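# Pour hazelnuts from bowl into a cup held aloft

## Task

A small bowl holding hazelnuts and an empty cup are on the table. Lift the cup and keep it off the table while moving all the hazelnuts from the bowl into it. Then set both back directly on the table, with the cup standing upright; the bowl may end upside down. It fails if, from the moment the first hazelnut lands in the cup until the last one is in, the cup rests on anything other than the robot. It also fails if the cup or the bowl is released, or falls, with nothing a few millimetres beneath it. Anything held in place only by the robot at the end does not count. Finally open the hands and move them away.

## Robot and tools

Robot: two arms, left_arm and right_arm, facing each other across the table. Each ends in the same five-finger right hand, so the hands are not mirror images. Scene frame: origin on the table top midway between the arm bases, z = 0 at the table surface, +z up, left_arm's base on the +y side. The names left and right say nothing about image sides.

Hand point: a spot fixed to each palm, 0.05 m in front of it, where index pad meets thumb tip in a pinch. Its own axes: +z along straightened fingers (fingers reach 0.06 to 0.07 m beyond it), +y out of the palm, +x across the palm toward the little finger. A wrist bracket on the little-finger side sticks out 0.03 m beyond the point along +y and 0.11 m across the palm, and can collide. A hand wrapped with the thumb turned fully in front of the palm grips objects 0.035 to 0.08 m wide; turn the thumb before reaching the object.

The 28-number row (every number in [-1, 1], always all 28 even if one arm moves): left_arm dx, dy, dz, rx, ry, rz, then left_gripper little, ring, middle, index, thumb_bend, thumb_turn, force_limit, speed; then the same 14 for right_arm and right_gripper. dx..rz are an offset, not a pose: they are expressed in that hand point's own axes and measured from its pose in the most recent result that printed it (before any such result in the scene, and for later calls within one reply, from where the robot is when the action begins). Scale: 1.0 equals 0.6 m or 180 degrees; rx, ry, rz form one rotation vector. All zeros therefore drives an arm back to that reference pose, not a hold. Each step the controller clips the commanded pose to within 100 mm and 16 degrees of the measured one, and favours position over orientation.

Hand numbers are absolute targets: +1 open/straight, -1 closed. thumb_turn +1 puts the thumb beside the palm, -1 opposite the fingers. A pinch is roughly index -0.22, thumb_bend -0.75, thumb_turn -0.57. force_limit maps -1..+1 to about 0..10 N at the fingertip (0..15 N for the thumb motors); it only stops closing. speed maps -1..+1 to near zero..full (full travel in 0.6 s); close at -0.9 or slower for gentle grips. A motor starts only when its target changes by 0.01 or more; resending the same numbers keeps the grip. There is no 'unchanged' value: to leave a hand alone, repeat its last eight numbers, or before any, its hand_measured six plus hand_force_limit and hand_speed.

Tools:
- execute_actions: {"actions": [...], "pictures": bool}. An empty list just reports state (with images). One action {"rows": [[28 numbers], ...], "steps": n} with 1 to 15 rows, steps 3 to 15 (default 15, each 1/30 s); each row applies for one step, the last repeats. Every row counts from the same reference pose, not the previous row. A wait {"steps": n} up to 300 sends nothing new. Images come only with an empty list or pictures true.
- move: "target" is one 28-number row (same offset rules). Each hand point travels a straight line there, both ending together, 0.5 to 10 s. "speed" in m/s, 0.002 to 0.5 (default 0.25; turning up to twice that in rad/s). Optional "stop_force" in N, 9 to 40, shared by both arms: an arm's path stops when its wrist sensor feels that much extra push against the motion, then it backs off two steps. Use it only with slow, non-rotating moves; omit it when moving off something the hand presses on. Paths ignore obstacles and the other arm.
- wait: {"seconds": 0 to 10}.
- zoom_image: camera cam_low (896x504), cam_left_wrist or cam_right_wrist (616x616); region [x0, y0, x1, y1] in pixels, at most 504 square.
- show_instructions: shows reference images.
- finished_scene: {"scene": number} ends the scene and grades it; irreversible.

The simulation keeps running while replies are written; the last 3 steps of each action run during that time.

Reading results: the state line gives each hand point's position (m), quaternion wxyz and velocities in the scene frame; printed positions can be off at long reach. 'Hand target' shows where the controller is currently driving each arm. HELD marks steps not sent; 'pose unreachable' means a clearance check altered the command. Wrist force/torque are in the end effector's axes, noisy (offset up to about 4 N, noise up to 2.4 N), saturating near 50 N; pushing on a surface reads as force pointing back into the arm. hand_measured, hand_stopped_by (moving, target, force, stalled, fault) and hand_load_n list six values in motor order; a lost grip shows as loads dropping toward 0. The move line reports done, off_target, moving, held, contact or fault plus limits (paced = clipped, held = steps blocked).

Avoid: torque or 150 N force faults (arm halts 10 s); arms are stiff, so targets just past firm contact can fault. Never let the arms strike or press on each other. Do not drop or knock anything off the table; do not release the cup or bowl in mid-air. Watch MOTOR HOT warnings; at 85 °C the arm brakes.

Each tool is called after ">>>" as name(argument=value, ...) on one line, values as JSON.

Reference images:

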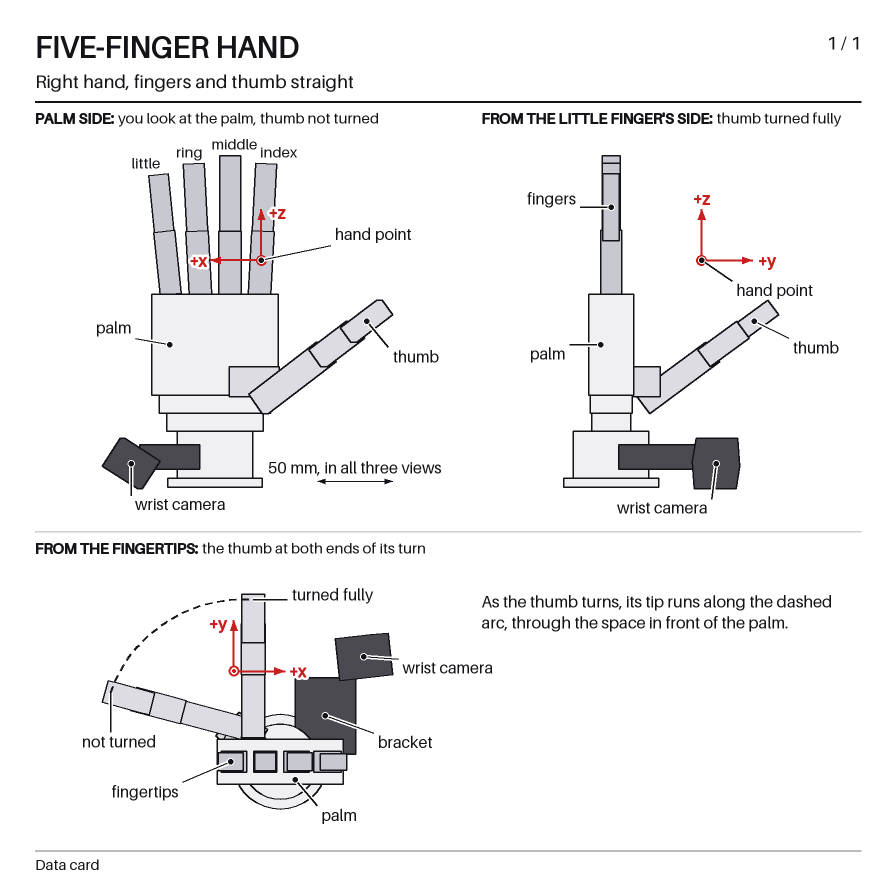

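## Session

>>> execute_actions(actions=[])

Scene clock: 0.00 s of 6600.00 s.
left_arm: end_effector_position=(+0.3354, +0.4909, +0.4728) hand_measured=(+1.000, +1.000, +1.000, +1.000, +1.000, +1.000) hand_load_n=(+0.0, +0.0, +0.0, +0.0, +0.0, +0.0) hand_stopped_by=(target, target, target, target, target, target) hand_force_limit=0.00 hand_speed=-0.80 end_effector_quat_wxyz=(-0.012, +0.294, +0.956, +0.021) end_effector_velocity=(+0.000, +0.000, +0.000) end_effector_angular_velocity=(-0.000, -0.000, +0.001) | right_arm: end_effector_position=(+0.0675, -0.2562, +0.4932) hand_measured=(+1.000, +1.000, +1.000, +1.000, +1.000, +1.000) hand_load_n=(+0.0, +0.0, +0.0, +0.0, +0.0, +0.0) hand_stopped_by=(target, target, target, target, target, target) hand_force_limit=0.00 hand_speed=-0.80 end_effector_quat_wxyz=(+0.018, -0.384, +0.923, -0.007) end_effector_velocity=(-0.001, -0.000, +0.001) end_effector_angular_velocity=(+0.001, -0.001, -0.001)
Joint positions: left_arm=[ 0.573 -1.722  1.371  1.965  1.549 -1.87 ] | right_arm=[-1.178 -1.752  1.312  1.975  1.587 -1.902]
Joint velocities: left_arm=[ 0.    -0.    -0.    -0.     0.    -0.001] | right_arm=[-0.001 -0.002 -0.     0.001  0.     0.001]
Wrist force (N, on the end effector, along its own x y z axes, offset not removed): no reading
Wrist torque (N m, same axes, about the end effector's origin, offset not removed): no reading
Hand target (left_arm): +0.335, +0.491, +0.473; -0.012, +0.294, +0.956, +0.021
Hand target (right_arm): +0.068, -0.256, +0.493; +0.018, -0.384, +0.923, -0.007

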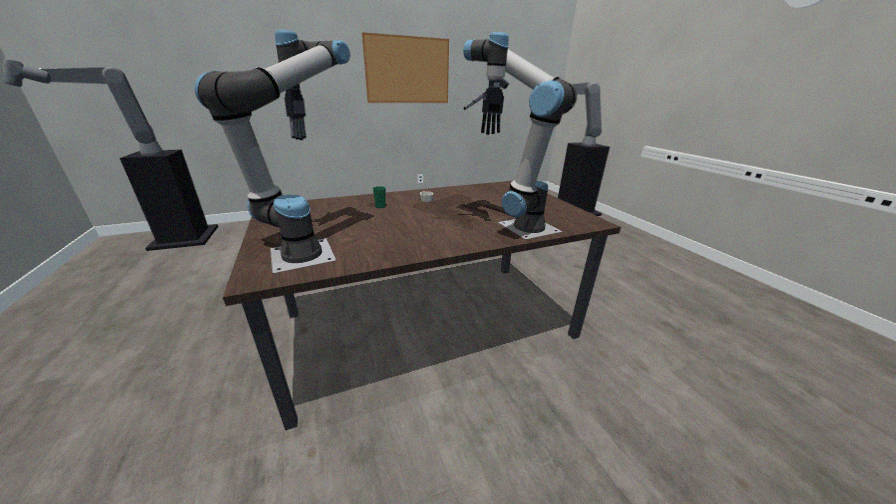

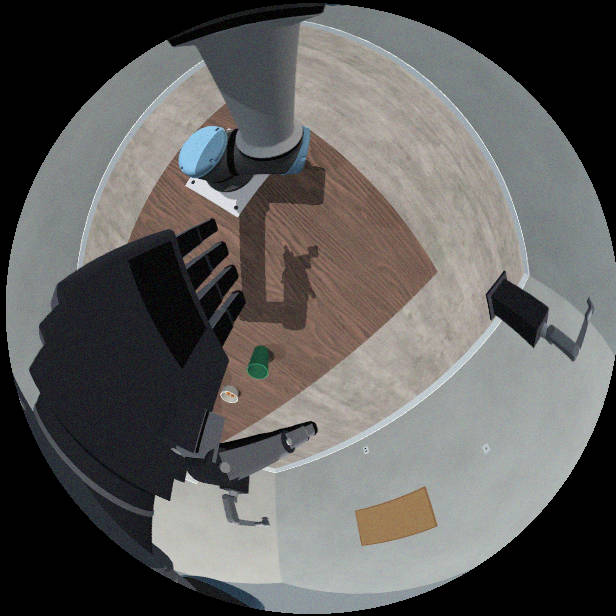

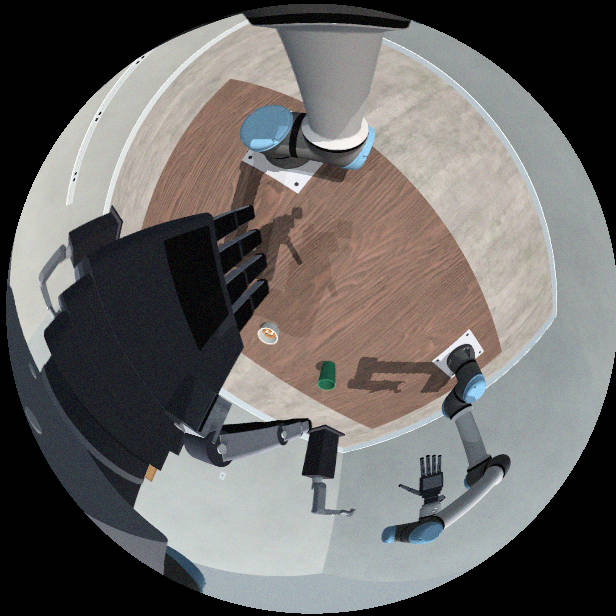

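>>> zoom_image(camera="cam_low", region=[340, 160, 480, 240])

>>> zoom_image(camera="cam_right_wrist", region=[230, 300, 370, 410])

Region (340, 160, 480, 240) of cam_low's 896x504 image, scaled by 3.600, with more detail than that image has; it fills the top 288 rows of this view, and the rest is white.

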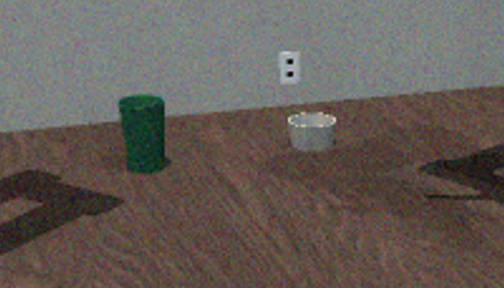

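Region (230, 300, 370, 410) of cam_right_wrist's 616x616 image, scaled by 3.600, with more detail than that image has; it fills the top 396 rows of this view, and the rest is white.

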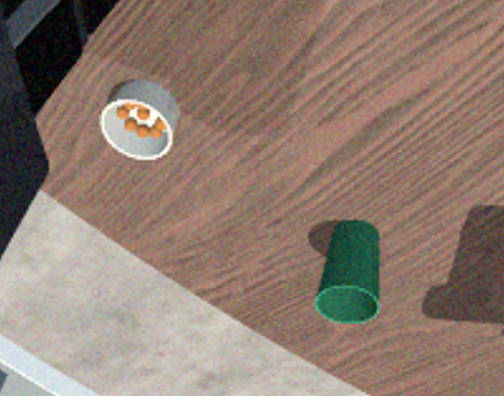

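>>> move(target=[-0.395,-0.3815,0.396,0.693,0.0744,-0.6667,1,1,1,1,1,-1,0,0, -0.4077,-0.2547,0.507,0.633,0.1074,-0.6537,1,1,1,1,1,-1,0,0], speed=0.4)

Scene clock: 9.17 s of 6600.00 s.
left_arm: end_effector_position=(+0.4007, +0.1800, +0.2192) hand_measured=(+1.000, +1.000, +1.000, +1.000, +1.000, -1.000) hand_load_n=(+0.0, +0.0, +0.0, +0.0, +0.0, +0.0) hand_stopped_by=(target, target, target, target, target, target) hand_force_limit=0.00 hand_speed=0.00 end_effector_quat_wxyz=(+0.271, +0.653, -0.272, +0.653) end_effector_velocity=(+0.000, -0.001, -0.000) end_effector_angular_velocity=(-0.004, -0.001, +0.012) | right_arm: end_effector_position=(+0.3597, -0.1899, +0.2003) hand_measured=(+1.000, +1.000, +1.000, +1.000, +1.000, -1.000) hand_load_n=(+0.0, +0.0, +0.0, +0.0, +0.0, +0.0) hand_stopped_by=(target, target, target, target, target, target) hand_force_limit=0.00 hand_speed=0.00 end_effector_quat_wxyz=(-0.153, +0.690, +0.152, +0.691) end_effector_velocity=(+0.001, -0.000, -0.002) end_effector_angular_velocity=(-0.003, -0.001, +0.006)
Joint positions: left_arm=[ 0.402 -1.827  2.435 -0.607  1.291 -4.711] | right_arm=[-0.951 -1.618  2.33  -0.713  1.82  -4.711]
Joint velocities: left_arm=[-0.016 -0.002  0.005 -0.005 -0.028 -0.001] | right_arm=[-0.007  0.001  0.005 -0.007 -0.013 -0.003]
Wrist force (N, on the end effector, along its own x y z axes, offset not removed): left_arm=[1.6 -0.5 1.2] | right_arm=[-1.4 -0.6 1.6]
Wrist torque (N m, same axes, about the end effector's origin, offset not removed): left_arm=[-0.07 -0.43 0.07] | right_arm=[-0.17 0.11 -0.18]
Hand target (left_arm): +0.401, +0.180, +0.219; +0.270, +0.653, -0.271, +0.653
Hand target (right_arm): +0.360, -0.190, +0.200; -0.153, +0.690, +0.152, +0.691
Off the commanded pose (left_arm): 0.001 m, 0 deg.
Off the commanded pose (right_arm): 0.001 m, 0 deg.
Kept back: nothing.
After step 90, 1.67 s passed at rest.
move: done

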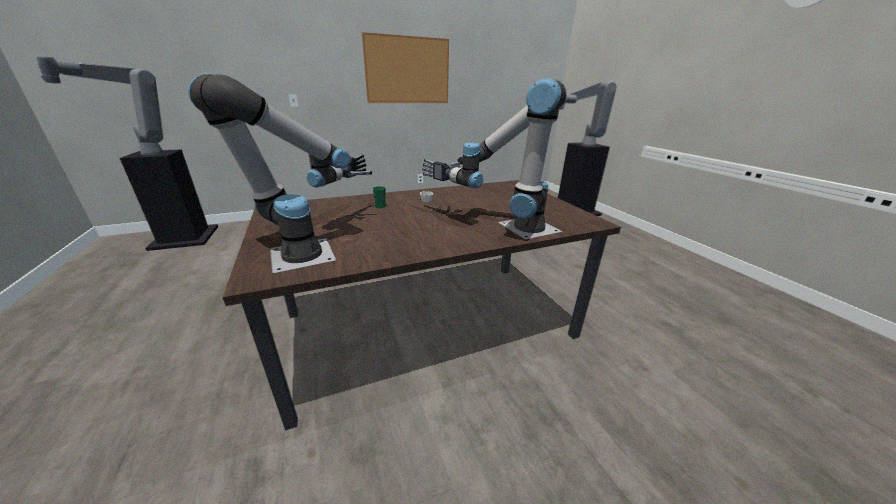

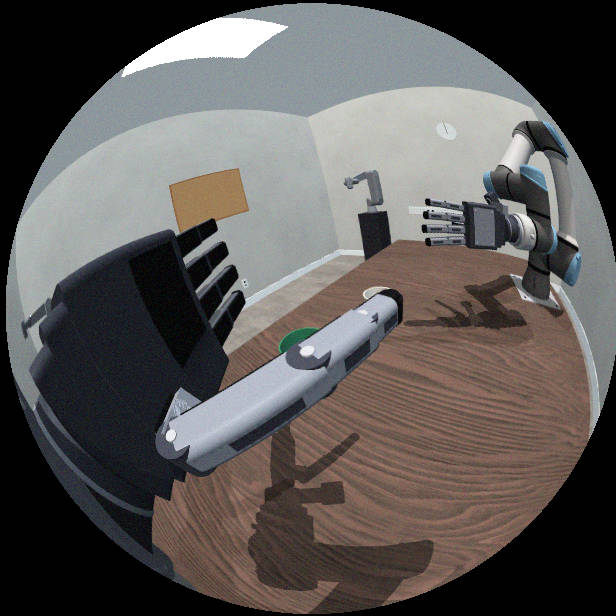

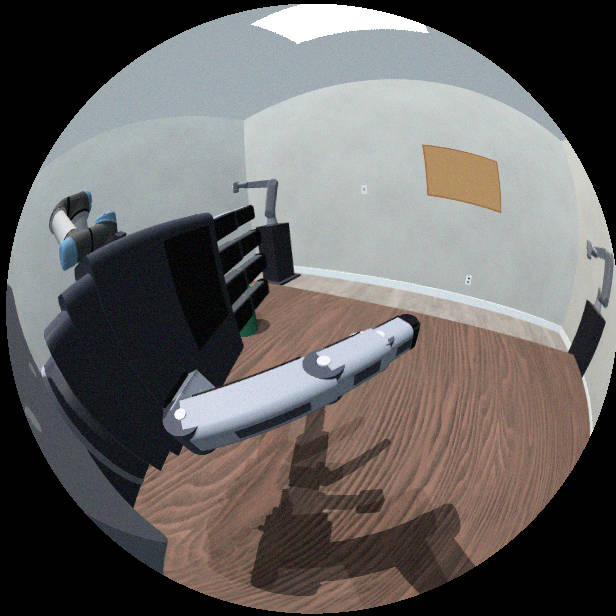

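>>> move(target=[-0.15,0,0,0,0,0,1,1,1,1,1,-1,0,0, -0.2,0.05,0,0,0,0,1,1,1,1,1,-1,0,0], speed=0.3)

Scene clock: 10.53 s of 6600.00 s.
left_arm: end_effector_position=(+0.4009, +0.1800, +0.1293) hand_measured=(+1.000, +1.000, +1.000, +1.000, +1.000, -1.000) hand_load_n=(+0.0, +0.0, +0.0, +0.0, +0.0, +0.0) hand_stopped_by=(target, target, target, target, target, target) hand_force_limit=0.00 hand_speed=0.00 end_effector_quat_wxyz=(+0.271, +0.653, -0.272, +0.653) end_effector_velocity=(-0.000, -0.001, -0.001) end_effector_angular_velocity=(-0.002, -0.002, -0.002) | right_arm: end_effector_position=(+0.3724, -0.2169, +0.0804) hand_measured=(+1.000, +1.000, +1.000, +1.000, +1.000, -1.000) hand_load_n=(+0.0, +0.0, +0.0, +0.0, +0.0, +0.0) hand_stopped_by=(target, target, target, target, target, target) hand_force_limit=0.00 hand_speed=0.00 end_effector_quat_wxyz=(-0.153, +0.691, +0.152, +0.690) end_effector_velocity=(+0.001, -0.000, -0.002) end_effector_angular_velocity=(+0.002, -0.005, -0.000)
Joint positions: left_arm=[ 0.402 -1.574  2.562 -0.988  1.292 -4.711] | right_arm=[-1.061 -1.315  2.496 -1.181  1.711 -4.711]
Joint velocities: left_arm=[-0.001  0.008  0.001 -0.012  0.001  0.   ] | right_arm=[-0.003  0.012  0.002 -0.019 -0.002 -0.001]
Wrist force (N, on the end effector, along its own x y z axes, offset not removed): left_arm=[2.1 1.9 0.8] | right_arm=[0.4 0.3 0.2]
Wrist torque (N m, same axes, about the end effector's origin, offset not removed): left_arm=[0.21 -0.37 -0.04] | right_arm=[-0.12 -0.11 -0.03]
Hand target (left_arm): +0.401, +0.180, +0.129; +0.271, +0.653, -0.272, +0.653
Hand target (right_arm): +0.372, -0.217, +0.080; -0.153, +0.690, +0.152, +0.691
Off the commanded pose (left_arm): 0.000 m, 0 deg.
Off the commanded pose (right_arm): 0.000 m, 0 deg.
Kept back: nothing.
move: done

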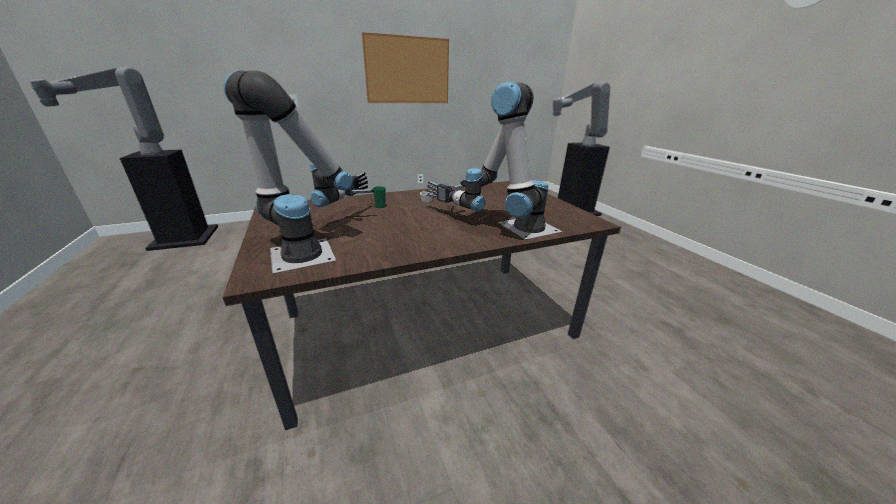

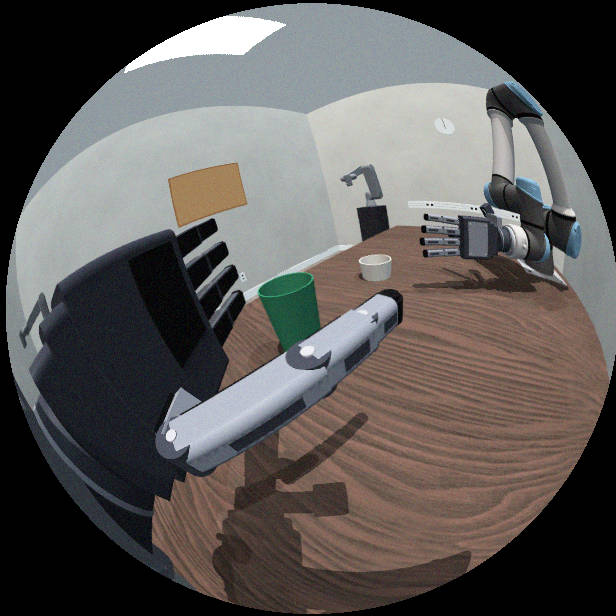

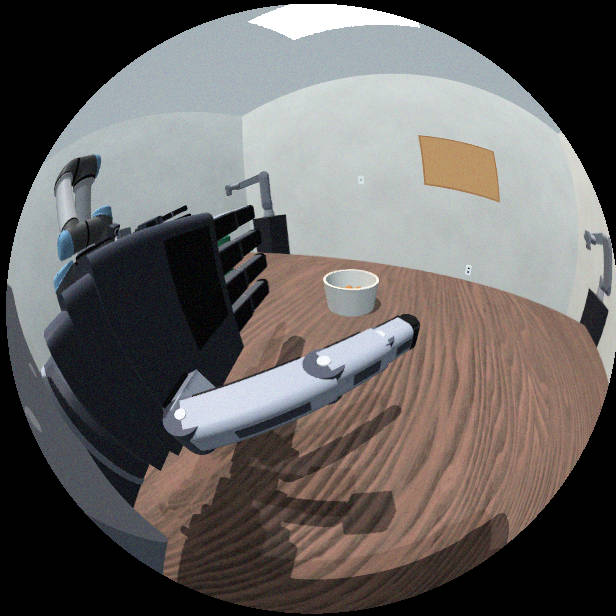

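>>> move(target=[-0.15,-0.025,0.07,0,0,0,1,1,1,1,1,-1,0,0, -0.07,0.035,0.12,0,0,0,1,1,1,1,1,-1,0,0], speed=0.2)

Scene clock: 12.17 s of 6600.00 s.
left_arm: end_effector_position=(+0.4412, +0.1610, +0.0396) hand_measured=(+1.000, +1.000, +1.000, +1.000, +1.000, -1.000) hand_load_n=(+0.0, +0.0, +0.0, +0.0, +0.0, +0.0) hand_stopped_by=(target, target, target, target, target, target) hand_force_limit=0.00 hand_speed=0.00 end_effector_quat_wxyz=(+0.271, +0.653, -0.272, +0.653) end_effector_velocity=(+0.001, -0.002, -0.001) end_effector_angular_velocity=(-0.004, -0.001, -0.002) | right_arm: end_effector_position=(+0.4464, -0.2056, +0.0384) hand_measured=(+1.000, +1.000, +1.000, +1.000, +1.000, -1.000) hand_load_n=(+0.0, +0.0, +0.0, +0.0, +0.0, +0.0) hand_stopped_by=(target, target, target, target, target, target) hand_force_limit=0.00 hand_speed=0.00 end_effector_quat_wxyz=(-0.153, +0.691, +0.152, +0.690) end_effector_velocity=(+0.001, +0.000, -0.001) end_effector_angular_velocity=(-0.000, +0.001, +0.000)
Joint positions: left_arm=[ 0.503 -1.155  2.485 -1.329  1.392 -4.711] | right_arm=[-1.157 -1.103  2.357 -1.255  1.615 -4.711]
Joint velocities: left_arm=[ 0.001  0.009 -0.004 -0.009  0.003 -0.001] | right_arm=[-0.001  0.004 -0.003  0.    -0.001  0.   ]
Wrist force (N, on the end effector, along its own x y z axes, offset not removed): left_arm=[0.1 1.0 -3.6] | right_arm=[-0.7 -0.6 -0.2]
Wrist torque (N m, same axes, about the end effector's origin, offset not removed): left_arm=[0.40 -0.04 -0.09] | right_arm=[-0.03 -0.06 -0.19]
Hand target (left_arm): +0.441, +0.161, +0.039; +0.271, +0.653, -0.272, +0.653
Hand target (right_arm): +0.446, -0.206, +0.038; -0.153, +0.691, +0.152, +0.690
Off the commanded pose (left_arm): 0.000 m, 0 deg.
Off the commanded pose (right_arm): 0.000 m, 0 deg.
Kept back: nothing.
move: done

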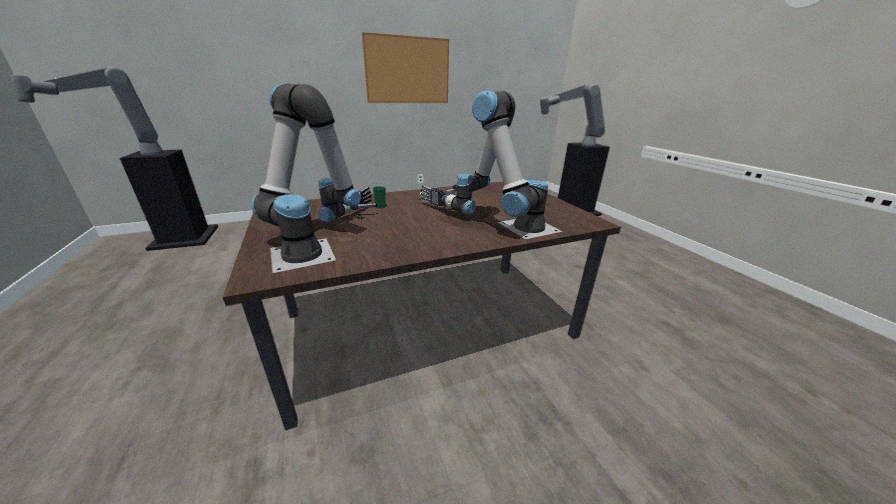

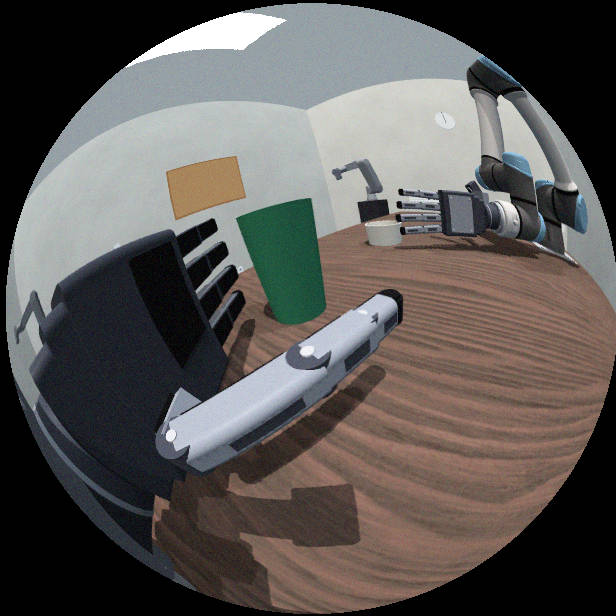

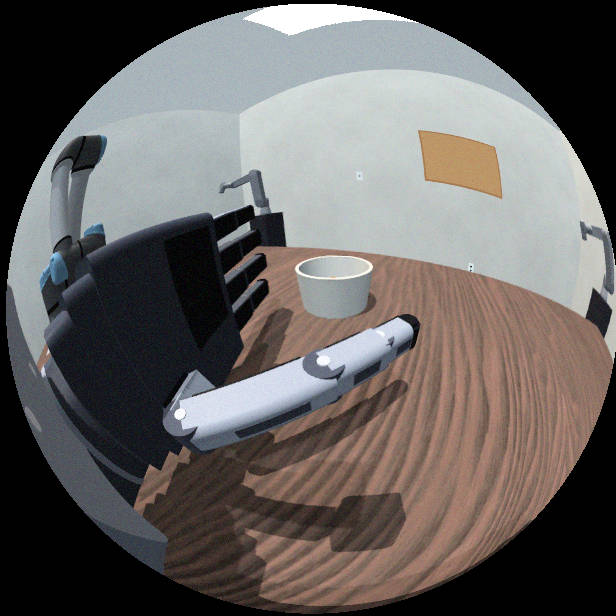

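>>> move(target=[-0.008,0,0.115,0,0,0,1,1,1,1,1,-1,0,0, -0.022,0.0,0.105,0,0,0,1,1,1,1,1,-1,0,0], speed=0.1)

Scene clock: 13.73 s of 6600.00 s.
left_arm: end_effector_position=(+0.4898, +0.1123, +0.0349) hand_measured=(+1.000, +1.000, +1.000, +1.000, +1.000, -1.000) hand_load_n=(+0.0, +0.0, +0.0, +0.0, +0.0, +0.0) hand_stopped_by=(target, target, target, target, target, target) hand_force_limit=0.00 hand_speed=0.00 end_effector_quat_wxyz=(+0.271, +0.653, -0.272, +0.653) end_effector_velocity=(+0.001, -0.002, -0.000) end_effector_angular_velocity=(-0.000, +0.000, -0.000) | right_arm: end_effector_position=(+0.5033, -0.1791, +0.0253) hand_measured=(+1.000, +1.000, +1.000, +1.000, +1.000, -1.000) hand_load_n=(+0.0, +0.0, +0.0, +0.0, +0.0, +0.0) hand_stopped_by=(target, target, target, target, target, target) hand_force_limit=0.00 hand_speed=0.00 end_effector_quat_wxyz=(-0.153, +0.691, +0.152, +0.690) end_effector_velocity=(+0.001, +0.001, -0.001) end_effector_angular_velocity=(+0.000, +0.001, +0.001)
Joint positions: left_arm=[ 0.54  -1.067  2.292 -1.225  1.429 -4.711] | right_arm=[-1.164 -0.999  2.19  -1.19   1.608 -4.711]
Joint velocities: left_arm=[ 0.     0.003 -0.006  0.003  0.001 -0.   ] | right_arm=[ 0.001  0.004 -0.005  0.002  0.     0.001]
Wrist force (N, on the end effector, along its own x y z axes, offset not removed): left_arm=[2.4 1.2 -1.3] | right_arm=[1.8 1.2 1.0]
Wrist torque (N m, same axes, about the end effector's origin, offset not removed): left_arm=[0.19 -0.55 0.07] | right_arm=[0.15 -0.53 0.10]
Hand target (left_arm): +0.490, +0.112, +0.035; +0.271, +0.653, -0.272, +0.653
Hand target (right_arm): +0.503, -0.179, +0.025; -0.153, +0.691, +0.152, +0.690
Off the commanded pose (left_arm): 0.000 m, 0 deg.
Off the commanded pose (right_arm): 0.000 m, 0 deg.
Kept back: nothing.
move: done

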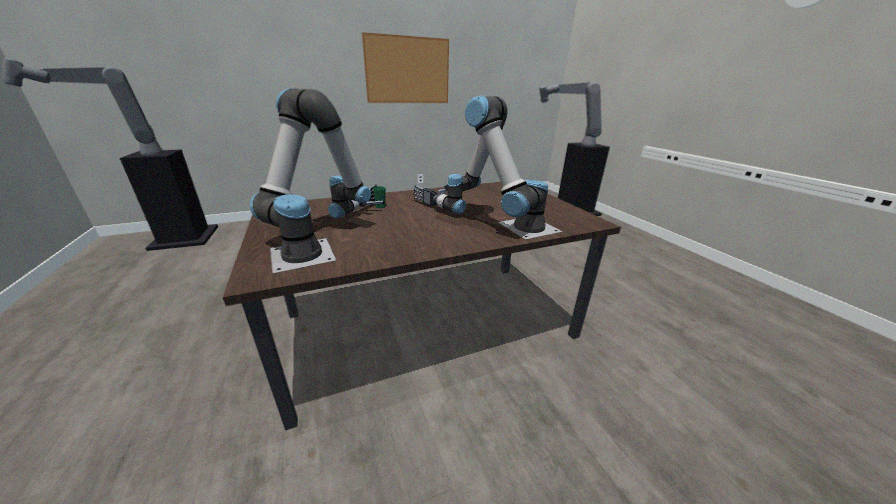

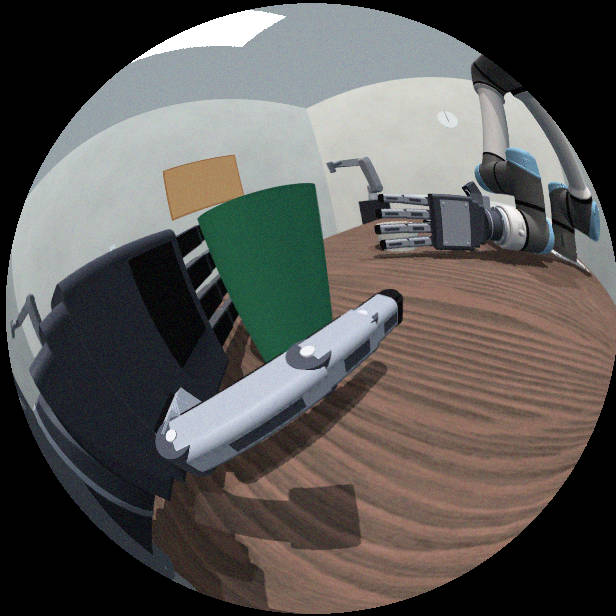

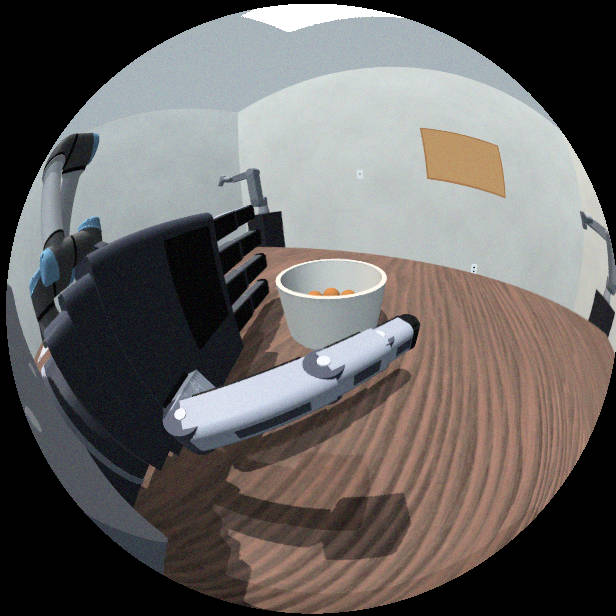

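>>> move(target=[0,0,0.035,0,0,0,1,1,1,1,1,-1,0,0, -0.003,0.016,0.06,0,0,0,1,1,1,1,1,-1,0,0], speed=0.06)

Scene clock: 15.00 s of 6600.00 s.
left_arm: end_effector_position=(+0.5046, +0.0975, +0.0349) hand_measured=(+1.000, +1.000, +1.000, +1.000, +1.000, -1.000) hand_load_n=(+0.0, +0.0, +0.0, +0.0, +0.0, +0.0) hand_stopped_by=(target, target, target, target, target, target) hand_force_limit=0.00 hand_speed=0.00 end_effector_quat_wxyz=(+0.271, +0.653, -0.272, +0.653) end_effector_velocity=(+0.002, -0.000, +0.000) end_effector_angular_velocity=(-0.001, +0.000, +0.002) | right_arm: end_effector_position=(+0.5398, -0.1726, +0.0235) hand_measured=(+1.000, +1.000, +1.000, +1.000, +1.000, -1.000) hand_load_n=(+0.0, +0.0, +0.0, +0.0, +0.0, +0.0) hand_stopped_by=(target, target, target, target, target, target) hand_force_limit=0.00 hand_speed=0.00 end_effector_quat_wxyz=(-0.153, +0.691, +0.152, +0.690) end_effector_velocity=(+0.003, +0.001, +0.001) end_effector_angular_velocity=(+0.001, -0.002, -0.000)
Joint positions: left_arm=[ 0.548 -1.043  2.233 -1.189  1.437 -4.711] | right_arm=[-1.19  -0.959  2.1   -1.141  1.581 -4.711]
Joint velocities: left_arm=[ 0.002  0.001 -0.004  0.002  0.    -0.001] | right_arm=[-0.001  0.    -0.006  0.004 -0.001 -0.   ]
Wrist force (N, on the end effector, along its own x y z axes, offset not removed): left_arm=[4.5 2.0 0.7] | right_arm=[-0.5 1.8 1.5]
Wrist torque (N m, same axes, about the end effector's origin, offset not removed): left_arm=[0.21 -0.83 0.17] | right_arm=[0.15 -0.17 -0.07]
Hand target (left_arm): +0.505, +0.097, +0.035; +0.271, +0.653, -0.272, +0.653
Hand target (right_arm): +0.540, -0.173, +0.023; -0.153, +0.691, +0.152, +0.690
Off the commanded pose (left_arm): 0.000 m, 0 deg.
Off the commanded pose (right_arm): 0.000 m, 0 deg.
Kept back: nothing.
move: done

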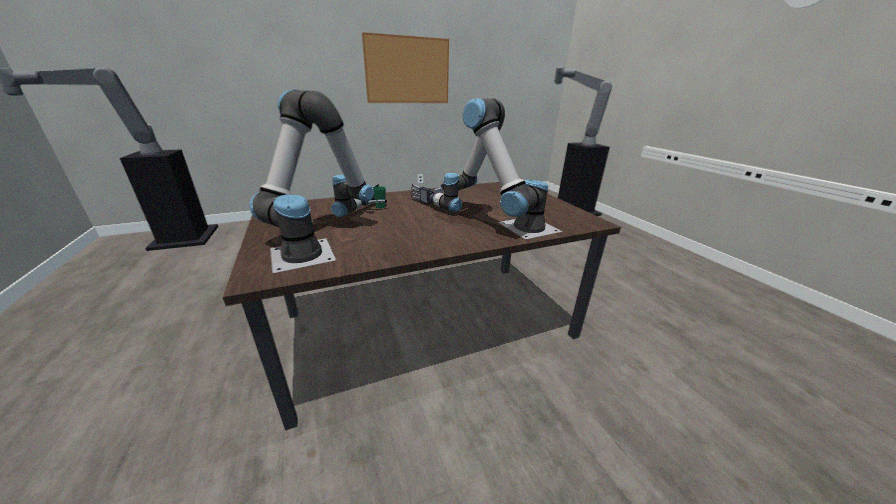

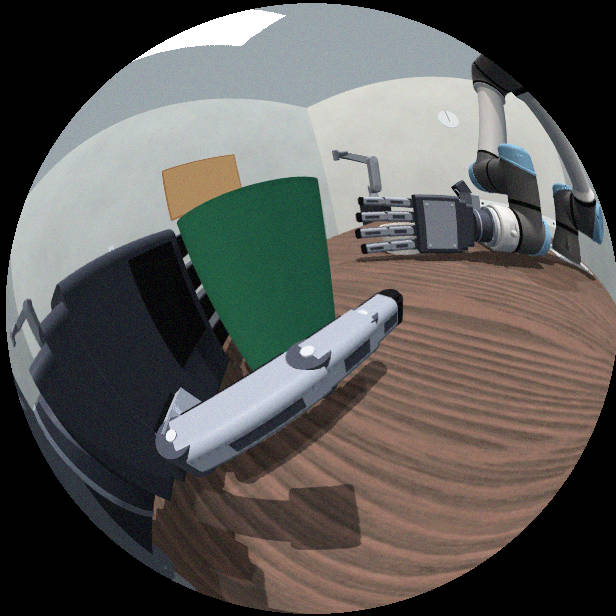

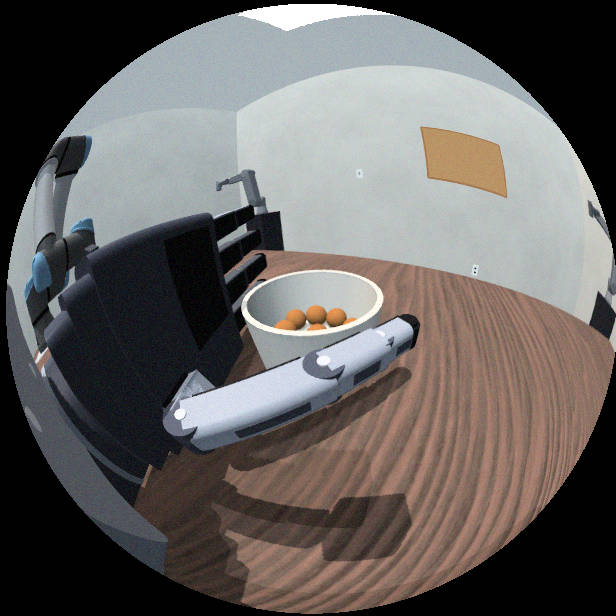

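>>> zoom_image(camera="cam_left_wrist", region=[330, 170, 570, 290])

>>> zoom_image(camera="cam_right_wrist", region=[150, 200, 450, 450])

Region (330, 170, 570, 290) of cam_left_wrist's 616x616 image, scaled by 2.100, with more detail than that image has.

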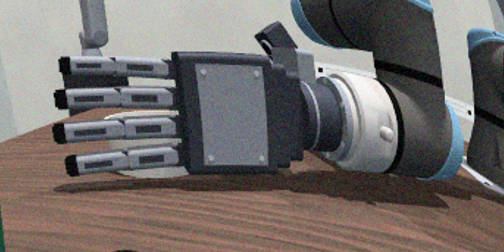

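Region (150, 200, 450, 450) of cam_right_wrist's 616x616 image, scaled by 1.680, with more detail than that image has.

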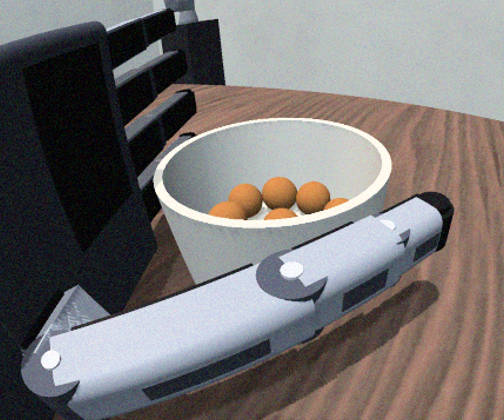

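>>> move(target=[0,0,0.012,0,0,0,0.5,0.5,0.5,0.5,1,-1,0,-0.5, -0.008,0.006,0.013,0,0,0,1,1,0.6,0.6,1,-1,0,-0.5], speed=0.02)

Scene clock: 18.37 s of 6600.00 s.
left_arm: end_effector_position=(+0.5096, +0.0924, +0.0349) hand_measured=(+0.500, +0.500, +0.500, +0.500, +1.000, -1.000) hand_load_n=(+0.0, +0.0, +0.0, +0.0, +0.0, +0.0) hand_stopped_by=(target, target, target, target, target, target) hand_force_limit=0.00 hand_speed=-0.50 end_effector_quat_wxyz=(+0.271, +0.653, -0.272, +0.653) end_effector_velocity=(+0.001, +0.000, -0.000) end_effector_angular_velocity=(+0.000, +0.000, +0.002) | right_arm: end_effector_position=(+0.5483, -0.1726, +0.0187) hand_measured=(+1.000, +1.000, +0.600, +0.600, +1.000, -1.000) hand_load_n=(+0.0, +0.0, +0.0, +0.0, +0.0, +0.0) hand_stopped_by=(target, target, target, target, target, target) hand_force_limit=0.00 hand_speed=-0.50 end_effector_quat_wxyz=(-0.153, +0.691, +0.152, +0.690) end_effector_velocity=(+0.000, +0.001, +0.000) end_effector_angular_velocity=(-0.000, -0.001, +0.001)
Joint positions: left_arm=[ 0.55  -1.035  2.212 -1.177  1.44  -4.711] | right_arm=[-1.199 -0.94   2.081 -1.141  1.572 -4.711]
Joint velocities: left_arm=[ 0.002  0.001 -0.002  0.001  0.    -0.   ] | right_arm=[ 0.001  0.001 -0.002  0.    -0.001 -0.001]
Wrist force (N, on the end effector, along its own x y z axes, offset not removed): left_arm=[1.5 0.9 0.4] | right_arm=[-0.9 -2.1 0.3]
Wrist torque (N m, same axes, about the end effector's origin, offset not removed): left_arm=[0.17 -0.31 -0.05] | right_arm=[-0.19 0.05 -0.07]
Hand target (left_arm): +0.510, +0.092, +0.035; +0.271, +0.653, -0.272, +0.653
Hand target (right_arm): +0.548, -0.173, +0.019; -0.153, +0.691, +0.152, +0.690
Off the commanded pose (left_arm): 0.000 m, 0 deg.
Off the commanded pose (right_arm): 0.000 m, 0 deg.
Kept back: nothing.
move: done

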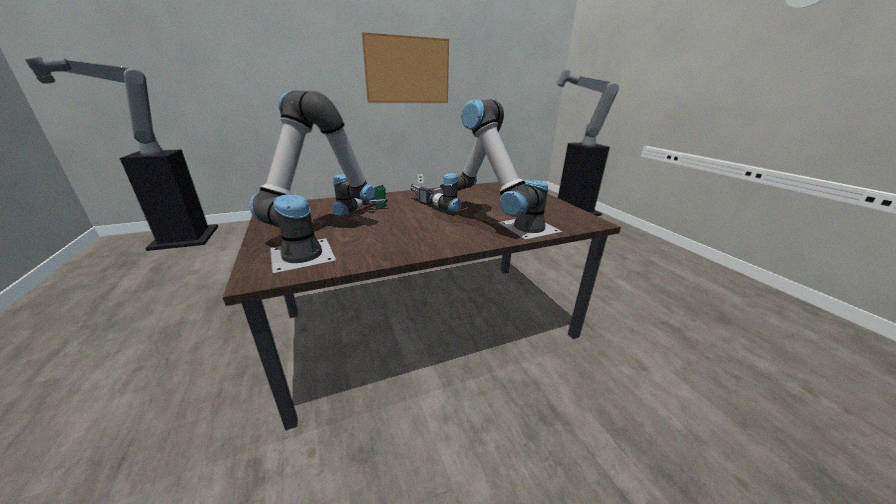

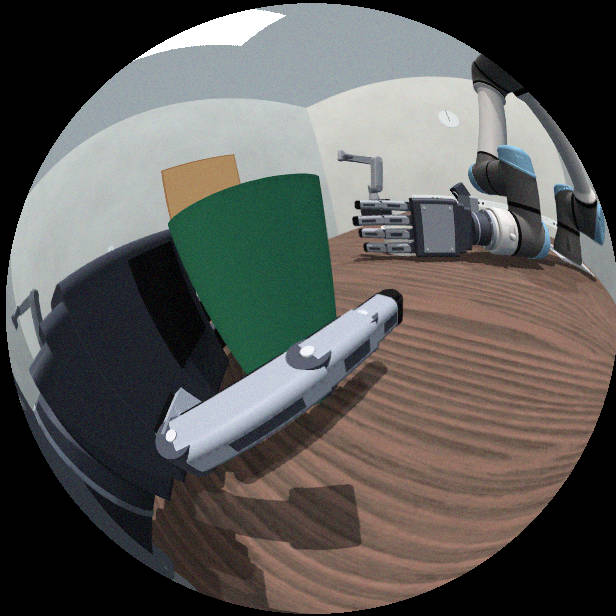

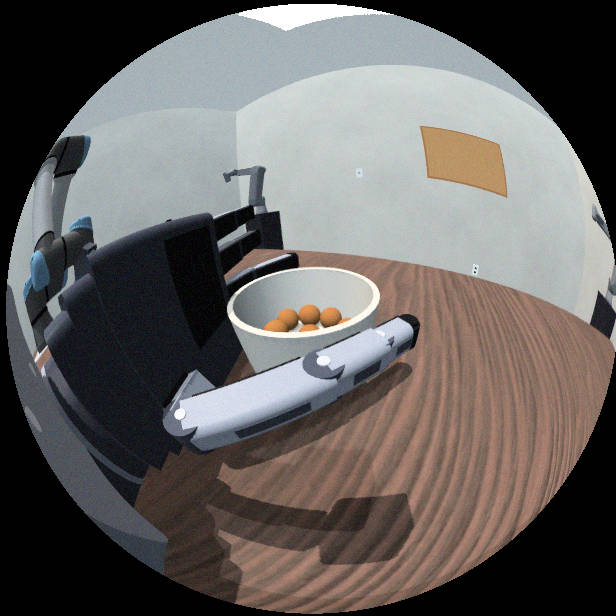

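>>> move(target=[0,0,0,0,0,0,-1,-1,-1,-1,-1,-1,0,-0.75, 0,0,0,0,0,0,1,1,-1,-1,-1,-1,0,-0.75])

Scene clock: 20.30 s of 6600.00 s.
left_arm: end_effector_position=(+0.5096, +0.0924, +0.0349) hand_measured=(-0.094, -0.080, -0.080, -0.080, +0.656, -1.000) hand_load_n=(+5.5, +3.5, +4.0, +5.5, +12.5, +3.0) hand_stopped_by=(force, force, force, force, force, target) hand_force_limit=0.00 hand_speed=-0.75 end_effector_quat_wxyz=(+0.271, +0.653, -0.272, +0.653) end_effector_velocity=(+0.001, +0.000, +0.000) end_effector_angular_velocity=(-0.000, -0.000, +0.001) | right_arm: end_effector_position=(+0.5483, -0.1726, +0.0187) hand_measured=(+1.000, +1.000, +0.298, +0.242, +0.812, -1.000) hand_load_n=(+0.0, +0.0, +3.0, +6.0, +9.5, +1.0) hand_stopped_by=(target, target, force, force, force, target) hand_force_limit=0.00 hand_speed=-0.75 end_effector_quat_wxyz=(-0.153, +0.691, +0.152, +0.690) end_effector_velocity=(-0.001, +0.000, -0.001) end_effector_angular_velocity=(+0.000, +0.001, +0.000)
Joint positions: left_arm=[ 0.551 -1.035  2.212 -1.177  1.44  -4.711] | right_arm=[-1.199 -0.94   2.081 -1.141  1.572 -4.711]
Joint velocities: left_arm=[ 0.001  0.    -0.001  0.     0.     0.   ] | right_arm=[ 0.001  0.001  0.001 -0.     0.     0.001]
Wrist force (N, on the end effector, along its own x y z axes, offset not removed): left_arm=[5.7 2.2 -5.2] | right_arm=[-1.2 0.4 0.1]
Wrist torque (N m, same axes, about the end effector's origin, offset not removed): left_arm=[0.43 -0.48 -0.14] | right_arm=[0.10 0.00 -0.18]
Hand target (left_arm): +0.510, +0.092, +0.035; +0.271, +0.653, -0.272, +0.653
Hand target (right_arm): +0.548, -0.173, +0.019; -0.153, +0.691, +0.152, +0.690
Off the commanded pose (left_arm): 0.000 m, 0 deg.
Off the commanded pose (right_arm): 0.000 m, 0 deg.
Kept back: nothing.
move: done

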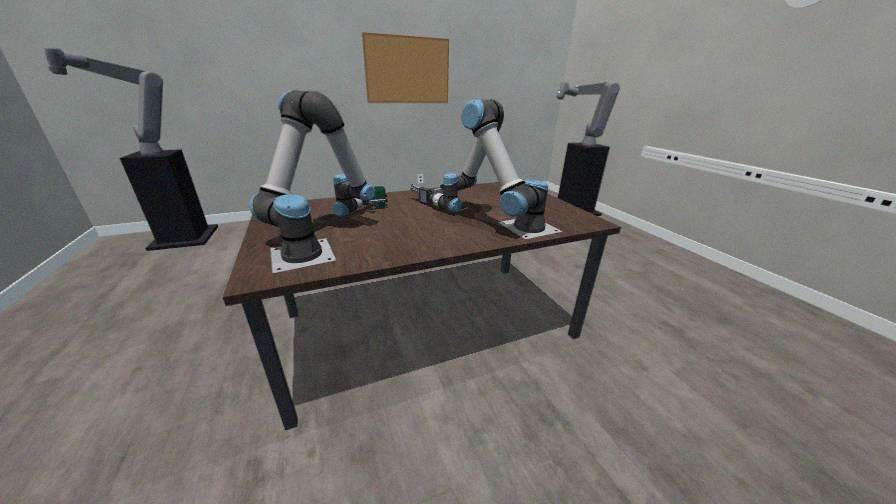

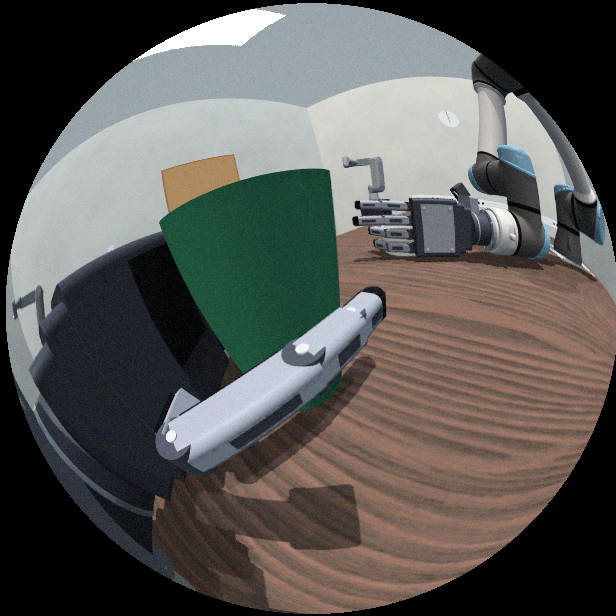

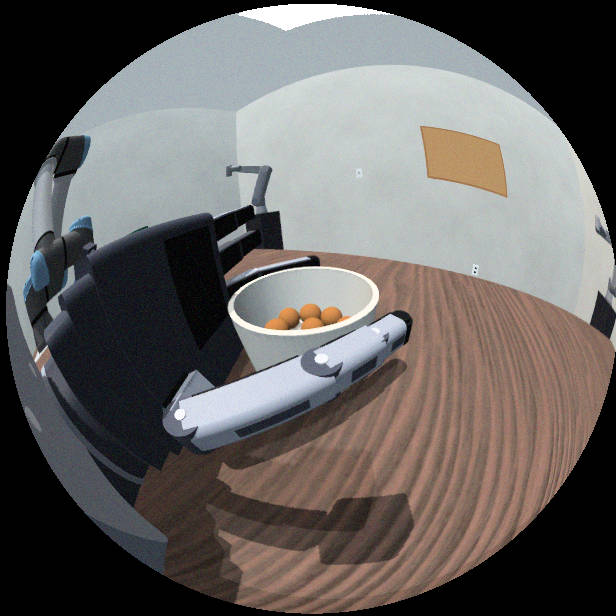

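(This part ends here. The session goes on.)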